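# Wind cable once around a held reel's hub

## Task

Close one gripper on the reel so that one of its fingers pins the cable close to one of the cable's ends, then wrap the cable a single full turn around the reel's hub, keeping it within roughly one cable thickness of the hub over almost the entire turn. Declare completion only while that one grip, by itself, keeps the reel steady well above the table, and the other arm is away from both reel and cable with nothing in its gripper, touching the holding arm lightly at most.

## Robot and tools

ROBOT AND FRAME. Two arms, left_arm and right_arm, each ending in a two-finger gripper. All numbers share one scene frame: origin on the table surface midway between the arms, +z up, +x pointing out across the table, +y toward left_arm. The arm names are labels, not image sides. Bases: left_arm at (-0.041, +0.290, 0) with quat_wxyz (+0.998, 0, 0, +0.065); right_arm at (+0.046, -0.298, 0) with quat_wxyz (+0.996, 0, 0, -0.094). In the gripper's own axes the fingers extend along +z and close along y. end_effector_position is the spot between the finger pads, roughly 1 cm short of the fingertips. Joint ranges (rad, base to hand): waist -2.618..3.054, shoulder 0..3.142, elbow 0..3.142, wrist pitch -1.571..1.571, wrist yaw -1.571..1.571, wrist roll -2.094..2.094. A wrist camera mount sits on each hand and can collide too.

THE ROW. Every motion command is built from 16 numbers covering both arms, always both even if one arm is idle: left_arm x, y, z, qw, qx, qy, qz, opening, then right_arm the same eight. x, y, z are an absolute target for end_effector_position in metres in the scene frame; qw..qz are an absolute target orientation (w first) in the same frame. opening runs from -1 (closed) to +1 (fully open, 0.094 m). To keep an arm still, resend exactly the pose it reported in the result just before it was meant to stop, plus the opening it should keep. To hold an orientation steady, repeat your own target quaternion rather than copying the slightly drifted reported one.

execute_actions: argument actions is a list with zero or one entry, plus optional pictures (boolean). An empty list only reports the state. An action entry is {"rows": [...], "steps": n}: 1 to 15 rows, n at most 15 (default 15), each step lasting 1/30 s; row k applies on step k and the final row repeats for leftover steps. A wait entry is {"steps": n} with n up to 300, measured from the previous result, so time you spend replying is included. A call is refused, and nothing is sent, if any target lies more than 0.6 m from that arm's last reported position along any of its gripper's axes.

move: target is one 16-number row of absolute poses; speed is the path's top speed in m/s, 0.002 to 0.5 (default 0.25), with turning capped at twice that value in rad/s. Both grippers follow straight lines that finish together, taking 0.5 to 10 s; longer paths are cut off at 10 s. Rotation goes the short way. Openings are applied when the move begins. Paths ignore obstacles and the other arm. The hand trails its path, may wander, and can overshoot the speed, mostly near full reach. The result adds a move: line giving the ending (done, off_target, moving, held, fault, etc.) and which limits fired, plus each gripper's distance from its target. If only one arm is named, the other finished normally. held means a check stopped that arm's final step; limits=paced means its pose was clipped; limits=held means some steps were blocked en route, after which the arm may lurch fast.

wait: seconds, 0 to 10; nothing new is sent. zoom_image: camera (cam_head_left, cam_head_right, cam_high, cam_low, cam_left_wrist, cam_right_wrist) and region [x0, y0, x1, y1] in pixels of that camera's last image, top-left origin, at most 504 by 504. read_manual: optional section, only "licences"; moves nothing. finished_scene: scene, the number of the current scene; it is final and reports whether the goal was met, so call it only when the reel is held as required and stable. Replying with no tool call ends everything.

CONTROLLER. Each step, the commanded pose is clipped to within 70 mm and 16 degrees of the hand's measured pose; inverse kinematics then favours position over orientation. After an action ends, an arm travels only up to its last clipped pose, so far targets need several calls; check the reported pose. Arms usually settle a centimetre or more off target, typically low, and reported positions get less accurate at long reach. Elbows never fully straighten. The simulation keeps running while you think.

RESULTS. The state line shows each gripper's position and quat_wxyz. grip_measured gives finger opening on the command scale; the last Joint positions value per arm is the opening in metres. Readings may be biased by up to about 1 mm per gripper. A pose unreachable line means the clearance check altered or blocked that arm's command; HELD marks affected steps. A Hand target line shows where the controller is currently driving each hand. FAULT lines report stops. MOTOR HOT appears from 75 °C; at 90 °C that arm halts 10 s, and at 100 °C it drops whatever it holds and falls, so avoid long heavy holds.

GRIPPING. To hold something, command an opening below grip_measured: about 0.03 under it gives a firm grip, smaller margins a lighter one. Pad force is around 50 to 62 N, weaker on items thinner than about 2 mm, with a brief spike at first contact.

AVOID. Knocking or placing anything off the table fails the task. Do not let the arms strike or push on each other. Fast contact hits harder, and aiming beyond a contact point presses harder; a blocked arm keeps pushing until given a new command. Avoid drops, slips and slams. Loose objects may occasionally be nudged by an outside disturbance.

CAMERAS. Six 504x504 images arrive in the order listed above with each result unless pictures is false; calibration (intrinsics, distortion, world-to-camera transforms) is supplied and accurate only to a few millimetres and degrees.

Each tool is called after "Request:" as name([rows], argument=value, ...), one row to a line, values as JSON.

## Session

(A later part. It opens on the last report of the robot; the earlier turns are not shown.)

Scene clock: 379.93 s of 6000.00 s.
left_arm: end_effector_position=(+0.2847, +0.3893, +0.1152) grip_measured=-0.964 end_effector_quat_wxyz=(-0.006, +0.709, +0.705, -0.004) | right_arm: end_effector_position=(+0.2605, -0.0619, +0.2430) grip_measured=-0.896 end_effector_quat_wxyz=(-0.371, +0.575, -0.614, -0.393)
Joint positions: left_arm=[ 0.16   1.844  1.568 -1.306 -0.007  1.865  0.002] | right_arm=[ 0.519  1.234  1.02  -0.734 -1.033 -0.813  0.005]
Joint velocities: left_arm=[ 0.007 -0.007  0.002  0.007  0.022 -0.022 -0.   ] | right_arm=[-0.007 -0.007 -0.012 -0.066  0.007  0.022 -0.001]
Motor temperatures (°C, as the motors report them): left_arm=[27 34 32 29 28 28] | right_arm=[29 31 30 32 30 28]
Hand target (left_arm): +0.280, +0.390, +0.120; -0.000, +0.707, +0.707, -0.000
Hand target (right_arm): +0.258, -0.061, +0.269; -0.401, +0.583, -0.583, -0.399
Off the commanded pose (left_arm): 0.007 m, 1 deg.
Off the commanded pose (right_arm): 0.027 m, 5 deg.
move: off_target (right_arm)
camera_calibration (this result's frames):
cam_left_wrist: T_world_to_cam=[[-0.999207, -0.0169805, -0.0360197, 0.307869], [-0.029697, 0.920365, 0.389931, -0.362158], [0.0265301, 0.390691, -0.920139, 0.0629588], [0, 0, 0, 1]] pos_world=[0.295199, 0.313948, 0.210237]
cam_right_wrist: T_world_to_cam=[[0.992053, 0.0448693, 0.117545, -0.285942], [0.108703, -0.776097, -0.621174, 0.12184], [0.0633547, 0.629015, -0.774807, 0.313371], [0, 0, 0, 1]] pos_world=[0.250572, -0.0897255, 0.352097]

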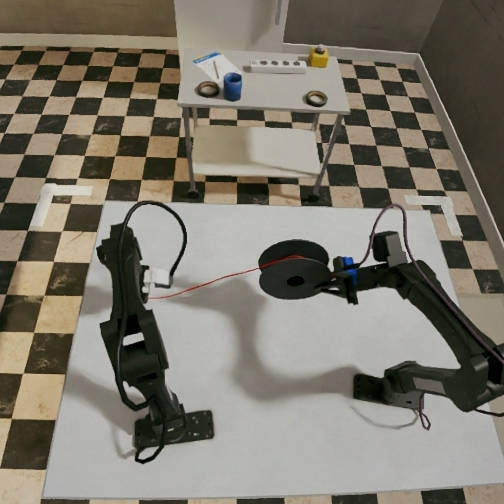

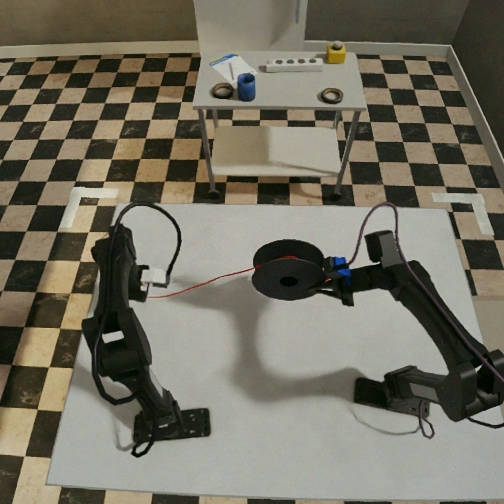

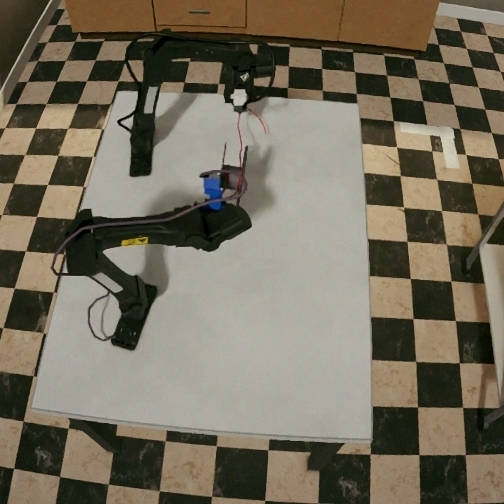

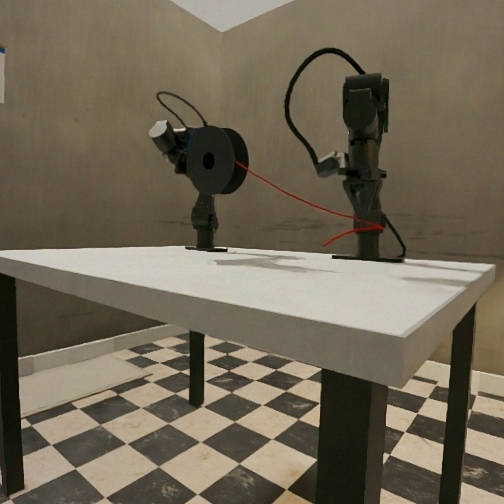

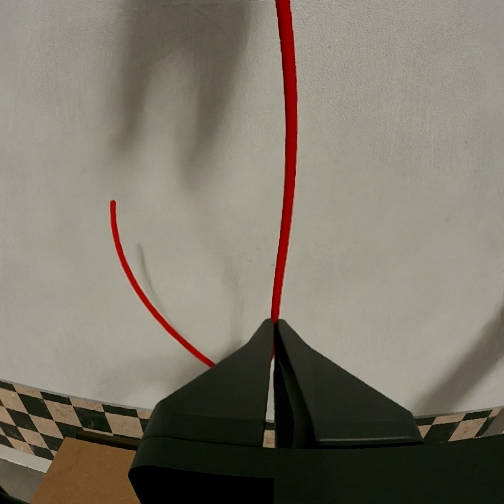

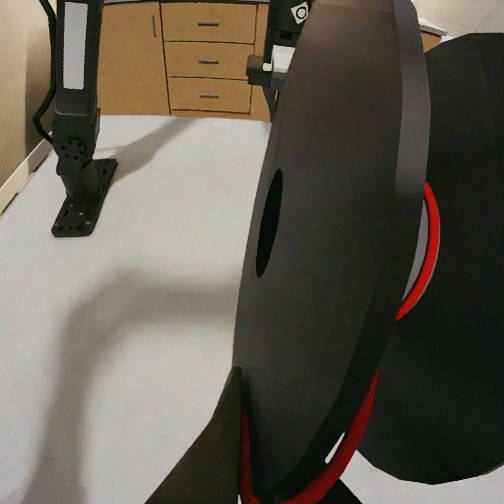

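Request:
move(target=[0.28,0.26,0.12,0,0.707,0.707,0,-0.98,0.26,-0.08,0.5,0.45,-0.545,0.545,0.45,-0.94], speed=0.07)

Request:
zoom_image(camera="cam_low", region=[130,0,380,250])

Scene clock: 390.03 s of 6000.00 s.
left_arm: end_effector_position=(+0.2796, +0.2620, +0.1159) grip_measured=-0.964 end_effector_quat_wxyz=(-0.010, +0.707, +0.707, -0.006) | right_arm: end_effector_position=(+0.2612, -0.0803, +0.4856) grip_measured=-0.896 end_effector_quat_wxyz=(-0.439, +0.537, -0.572, -0.438)
Joint positions: left_arm=[-0.222  1.783  1.493 -1.305 -0.003  1.478  0.002] | right_arm=[ 0.394  1.512  2.155 -1.436 -1.239 -0.735  0.005]
Joint velocities: left_arm=[-0.007  0.012  0.007  0.037  0.022 -0.007  0.001] | right_arm=[-0.002  0.012  0.017 -0.037 -0.007 -0.037  0.   ]
Motor temperatures (°C, as the motors report them): left_arm=[27 34 32 29 28 28] | right_arm=[29 31 31 32 30 28]
Hand target (left_arm): +0.277, +0.259, +0.120; -0.002, +0.707, +0.707, -0.002
Hand target (right_arm): +0.255, -0.081, +0.499; -0.452, +0.544, -0.547, -0.448
Off the commanded pose (left_arm): 0.005 m, 1 deg.
Off the commanded pose (right_arm): 0.014 m, 4 deg.
move: off_target (right_arm)
camera_calibration (this result's frames):
cam_left_wrist: T_world_to_cam=[[-0.999383, -0.022652, -0.0268274, 0.301094], [-0.0313614, 0.919461, 0.391929, -0.244999], [0.0157887, 0.392529, -0.919604, 0.116017], [0, 0, 0, 1]] pos_world=[0.291394, 0.186547, 0.21079]
cam_right_wrist: T_world_to_cam=[[0.987888, 0.0015673, 0.155158, -0.334931], [0.119738, -0.643684, -0.755866, 0.331284], [0.098688, 0.765289, -0.636076, 0.447181], [0, 0, 0, 1]] pos_world=[0.247076, -0.128455, 0.586815]

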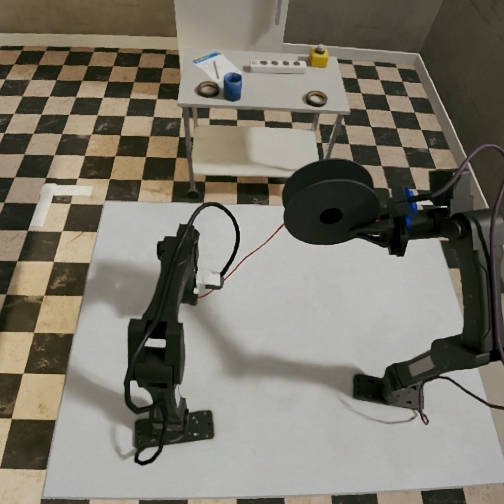

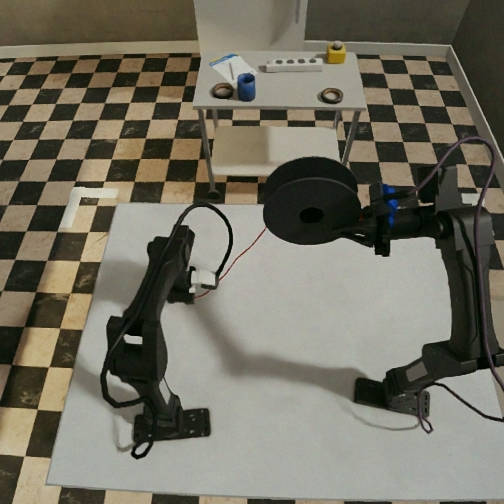

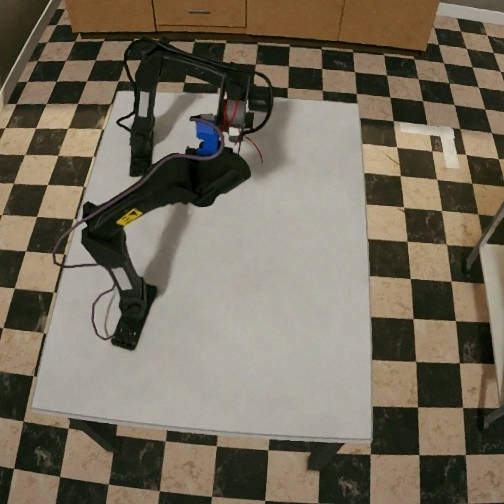

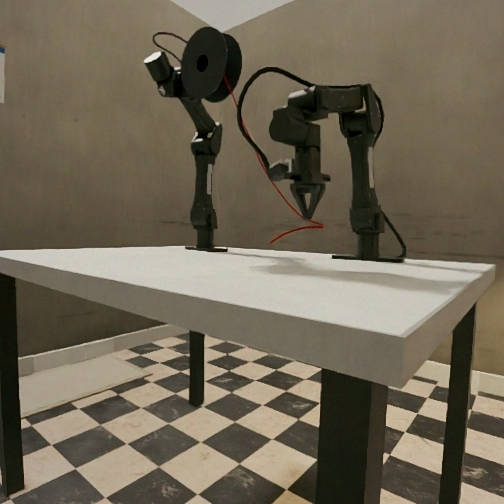

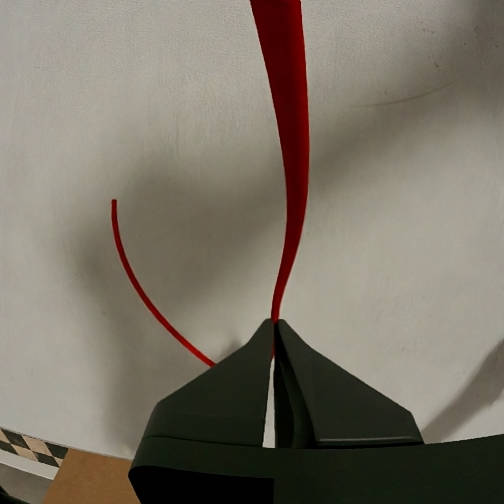

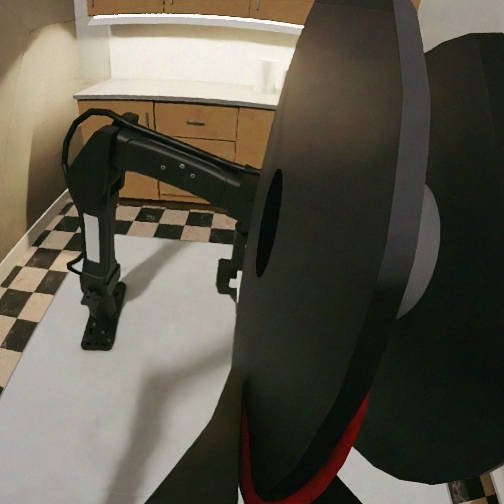

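Region (130, 0, 380, 250) of cam_low's 504x504 image, scaled by 2.016, with more detail than that image has.

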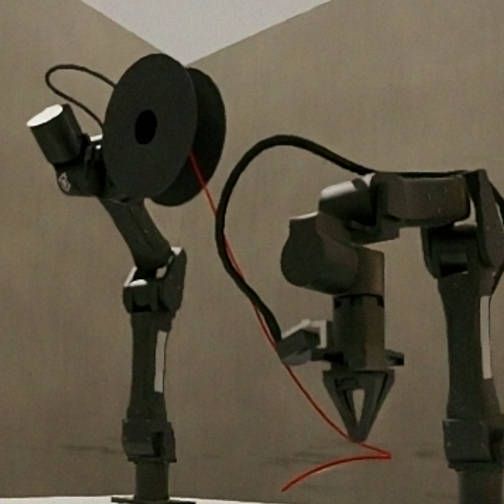

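Pull a bit further, then release.

Request:
move(target=[0.28,0.28,0.075,0.15,0.69,0.69,-0.15,-0.98,0.26,-0.08,0.52,0.45,-0.545,0.545,0.45,-0.94], speed=0.03)

Request:
zoom_image(camera="cam_high", region=[180,60,300,180])

Scene clock: 400.53 s of 6000.00 s.
left_arm: end_effector_position=(+0.2859, +0.2736, +0.0885) grip_measured=-0.964 end_effector_quat_wxyz=(+0.165, +0.694, +0.685, -0.145) | right_arm: end_effector_position=(+0.2717, -0.0794, +0.5004) grip_measured=-0.896 end_effector_quat_wxyz=(-0.439, +0.538, -0.578, -0.429)
Joint positions: left_arm=[ 0.051  1.823  1.364 -1.171  0.439  1.778  0.002] | right_arm=[ 0.394  1.635  2.396 -1.556 -1.218 -0.738  0.005]
Joint velocities: left_arm=[-0.007 -0.002  0.017  0.095  0.007  0.022  0.   ] | right_arm=[-0.002 -0.012  0.002 -0.022 -0.007 -0.037  0.   ]
Motor temperatures (°C, as the motors report them): left_arm=[27 34 31 29 28 28] | right_arm=[29 30 31 32 30 28]
Hand target (left_arm): +0.281, +0.280, +0.076; +0.151, +0.691, +0.691, -0.150
Hand target (right_arm): +0.259, -0.081, +0.518; -0.454, +0.543, -0.546, -0.449
Off the commanded pose (left_arm): 0.016 m, 2 deg.
Off the commanded pose (right_arm): 0.023 m, 5 deg.
joint sent to its limit (right arm) — the command would take joint 4 (wrist pitch) past its lower limit, so that joint was sent only as far as its limit.
move: off_target (left_arm, right_arm)
camera_calibration (this result's frames):
cam_left_wrist: T_world_to_cam=[[-0.997257, -0.034842, -0.0652987, 0.313112], [-0.0318743, 0.998435, -0.0459516, -0.227485], [0.0667975, -0.0437442, -0.996807, 0.197699], [0, 0, 0, 1]] pos_world=[0.291797, 0.246687, 0.20706]
cam_right_wrist: T_world_to_cam=[[0.987166, -0.0101745, 0.159371, -0.350471], [0.11357, -0.656867, -0.745405, 0.337173], [0.112269, 0.753938, -0.647281, 0.455894], [0, 0, 0, 1]] pos_world=[0.256498, -0.125804, 0.602277]

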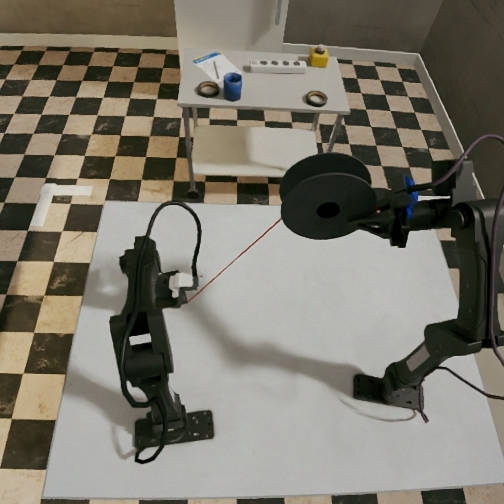

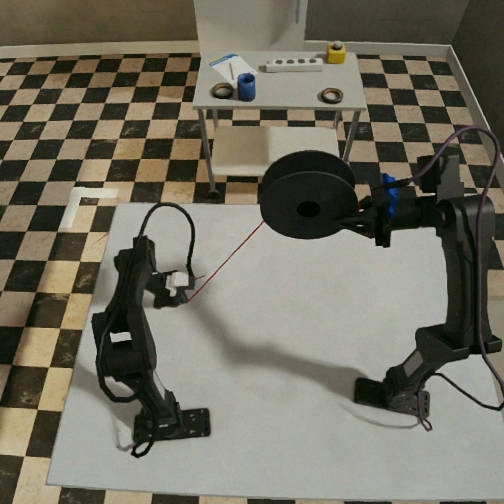

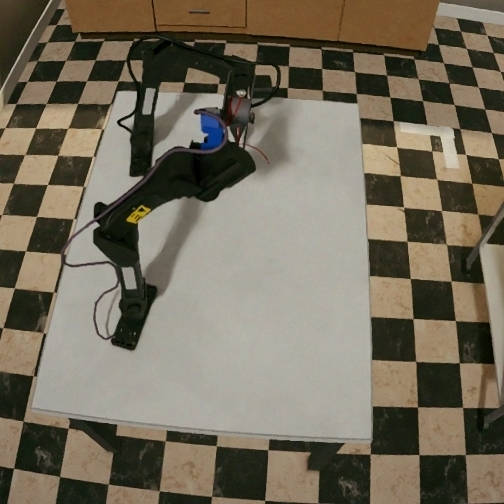

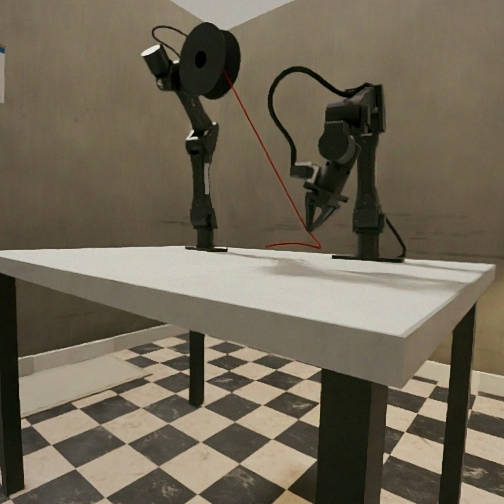

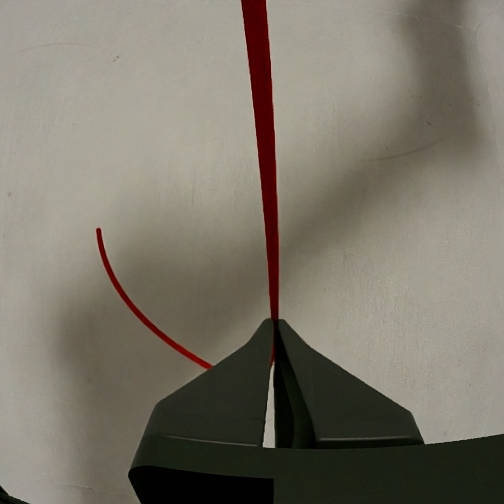

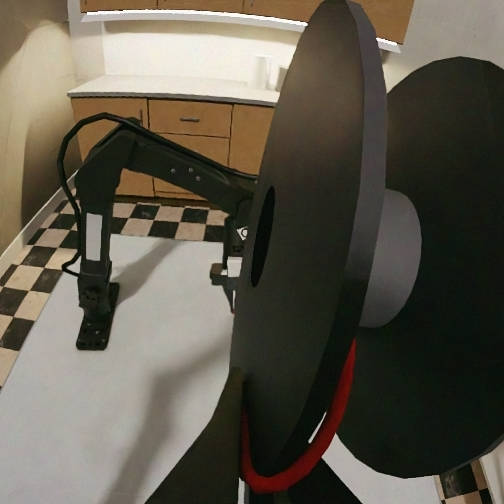

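Region (180, 60, 300, 180) of cam_high's 504x504 image, scaled by 4.200, with more detail than that image has.

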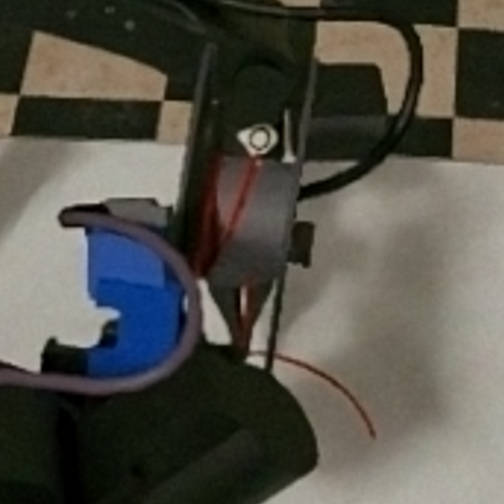

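Taut. Release, then inspect the underside with the left wrist camera.

Request:
move(target=[0.285,0.275,0.088,0.15,0.69,0.69,-0.15,-0.4,0.27,-0.08,0.51,0.45,-0.545,0.545,0.45,-0.94], speed=0.03)

Request:
move(target=[0.29,0.25,0.36,0.56,0.43,0.43,-0.56,-0.4,0.27,-0.08,0.51,0.45,-0.545,0.545,0.45,-0.94])

Scene clock: 404.93 s of 6000.00 s.
left_arm: end_effector_position=(+0.2836, +0.2768, +0.0870) grip_measured=-0.403 end_effector_quat_wxyz=(+0.153, +0.693, +0.690, -0.143) | right_arm: end_effector_position=(+0.2697, -0.0805, +0.5043) grip_measured=-0.896 end_effector_quat_wxyz=(-0.447, +0.543, -0.564, -0.434)
Joint positions: left_arm=[ 0.051  1.823  1.364 -1.178  0.418  1.77   0.028] | right_arm=[ 0.384  1.635  2.397 -1.556 -1.25  -0.765  0.005]
Joint velocities: left_arm=[-0.002 -0.007 -0.012 -0.037 -0.007  0.007 -0.   ] | right_arm=[-0.017  0.007 -0.007 -0.051  0.007 -0.066 -0.001]
Motor temperatures (°C, as the motors report them): left_arm=[27 34 31 29 28 28] | right_arm=[29 30 31 32 31 28]
Hand target (left_arm): +0.285, +0.275, +0.088; +0.150, +0.691, +0.691, -0.150
Hand target (right_arm): +0.270, -0.080, +0.510; -0.451, +0.544, -0.546, -0.450
Off the commanded pose (left_arm): 0.003 m, 1 deg.
Off the commanded pose (right_arm): 0.006 m, 3 deg.
move: off_target (right_arm)
camera_calibration (this result's frames):
cam_left_wrist: T_world_to_cam=[[-0.997879, -0.0395782, -0.0516794, 0.311045], [-0.0382953, 0.998939, -0.0255814, -0.230862], [0.052637, -0.0235481, -0.998336, 0.195058], [0, 0, 0, 1]] pos_world=[0.291277, 0.247521, 0.204903]
cam_right_wrist: T_world_to_cam=[[0.983525, 0.00494783, 0.180702, -0.357696], [0.142235, -0.638121, -0.756684, 0.339097], [0.111566, 0.769921, -0.628312, 0.45145], [0, 0, 0, 1]] pos_world=[0.253206, -0.129426, 0.604877]

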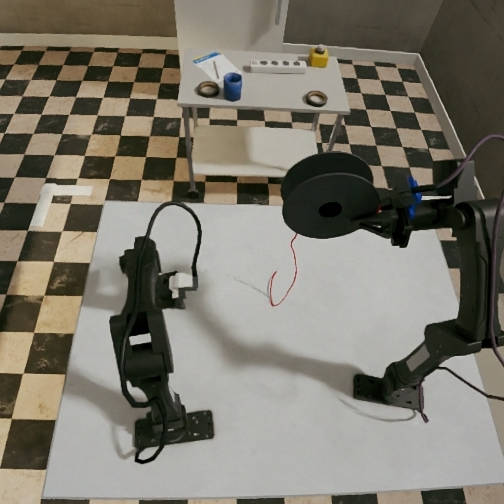

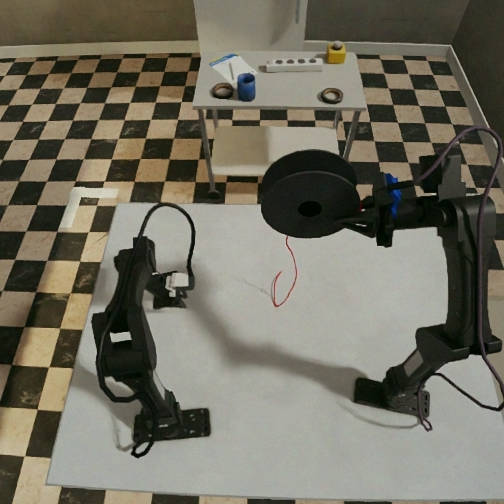

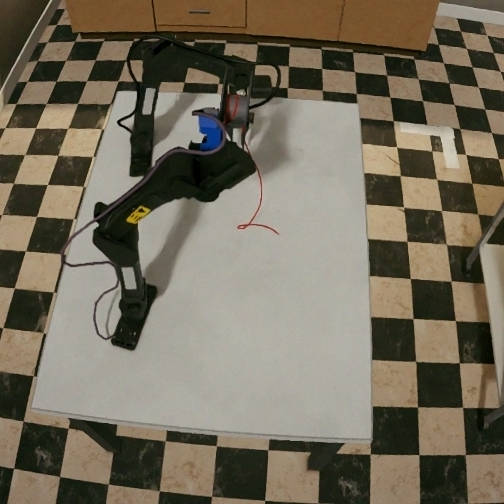

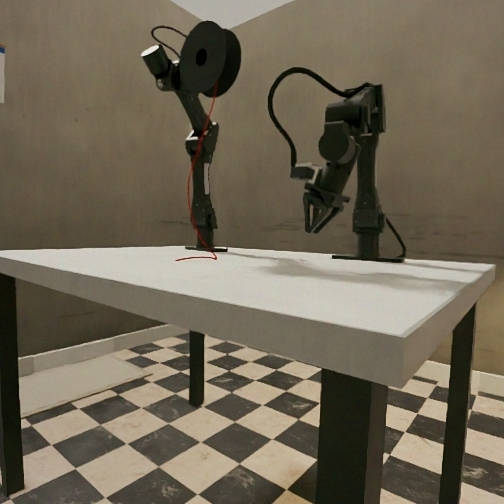

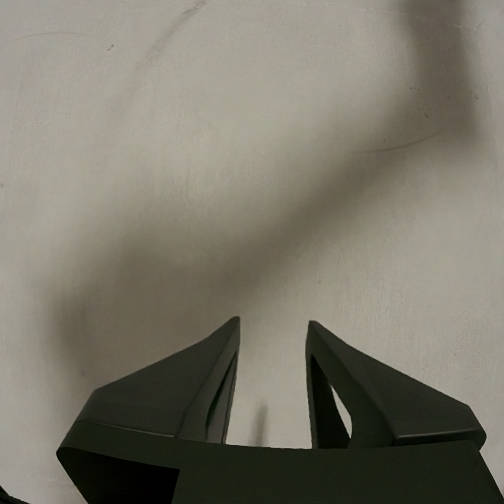

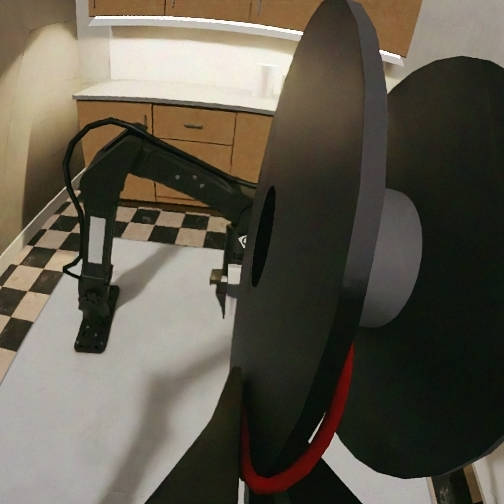

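Scene clock: 408.77 s of 6000.00 s.
left_arm: end_effector_position=(+0.2942, +0.2542, +0.3431) grip_measured=-0.403 end_effector_quat_wxyz=(+0.573, +0.344, +0.622, -0.408) | right_arm: end_effector_position=(+0.2694, -0.0804, +0.5047) grip_measured=-0.896 end_effector_quat_wxyz=(-0.447, +0.543, -0.562, -0.434)
Joint positions: left_arm=[ 0.318  1.66   1.551 -1.559  1.561  1.555  0.028] | right_arm=[ 0.384  1.635  2.397 -1.556 -1.253 -0.766  0.005]
Joint velocities: left_arm=[ 0.007 -0.017 -0.017  0.066 -0.022 -0.007  0.001] | right_arm=[-0.012  0.002 -0.007 -0.037 -0.022 -0.007  0.001]
Motor temperatures (°C, as the motors report them): left_arm=[27 34 32 29 28 28] | right_arm=[29 30 31 32 31 28]
Hand target (left_arm): +0.289, +0.252, +0.361; +0.586, +0.349, +0.610, -0.403
Hand target (right_arm): +0.270, -0.080, +0.510; -0.451, +0.544, -0.546, -0.450
Off the commanded pose (left_arm): 0.018 m, 30 deg; orientation clipped at the last step of the last action.
Off the commanded pose (right_arm): 0.005 m, 3 deg.
joint sent to its limit (left arm) — the command would take joint 4 (wrist pitch) past its lower limit and joint 5 (wrist yaw) past its upper limit, so those joints were sent only as far as their limits.
move: off_target (left_arm, right_arm); limits=paced
camera_calibration (this result's frames):
cam_left_wrist: T_world_to_cam=[[-0.870293, -0.473976, 0.133929, 0.343258], [-0.299986, 0.294431, -0.907369, 0.357234], [0.390639, -0.829854, -0.398427, 0.349372], [0, 0, 0, 1]] pos_world=[0.269422, 0.347444, 0.41737]
cam_right_wrist: T_world_to_cam=[[0.983242, 0.00687932, 0.182177, -0.357934], [0.144827, -0.636421, -0.757624, 0.339356], [0.110729, 0.771311, -0.626752, 0.451175], [0, 0, 0, 1]] pos_world=[0.252829, -0.12956, 0.605086]

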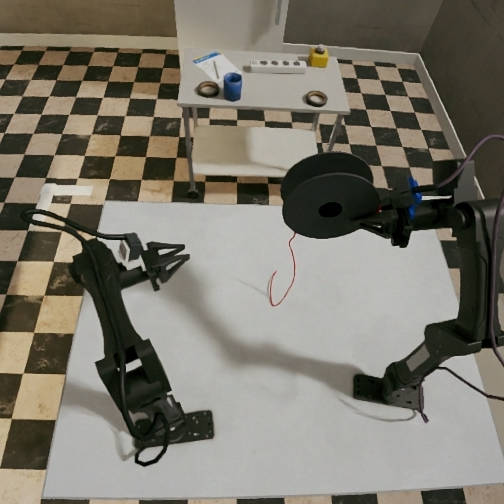

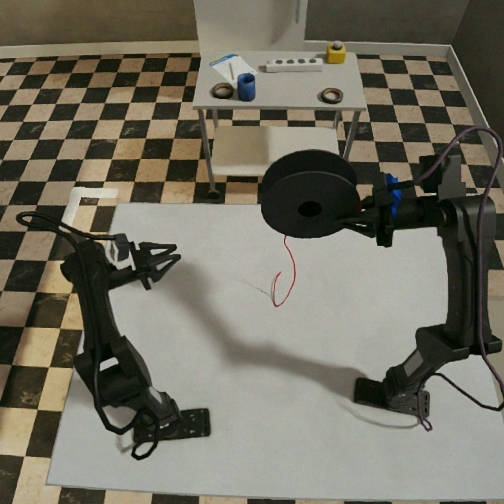

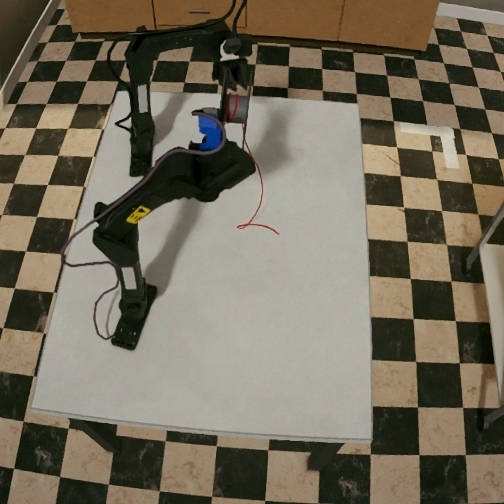

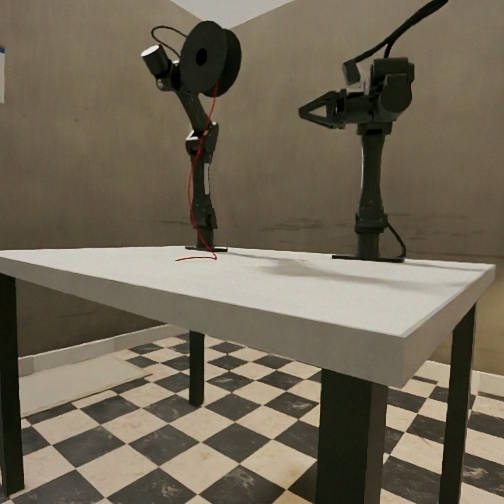

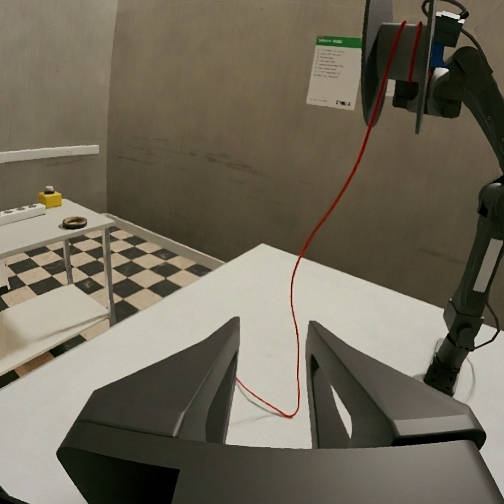

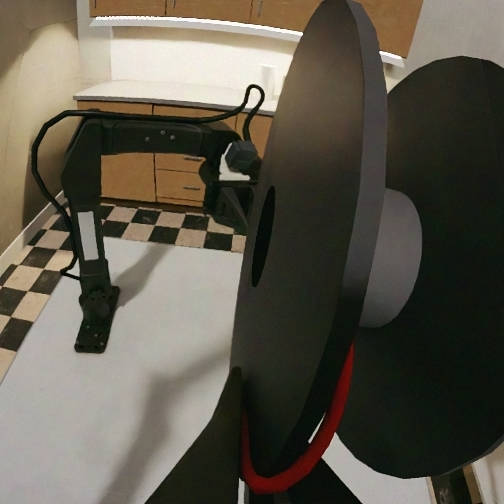

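Request:
zoom_image(camera="cam_left_wrist", region=[340,0,480,140])

Region (340, 0, 480, 140) of cam_left_wrist's 504x504 image, scaled by 3.600, with more detail than that image has.

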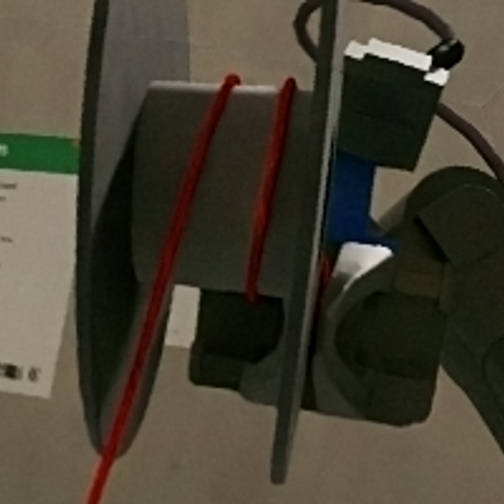

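Hugging the hub.

Request:
finished_scene(scene=1)

The scene is finished: the task was done.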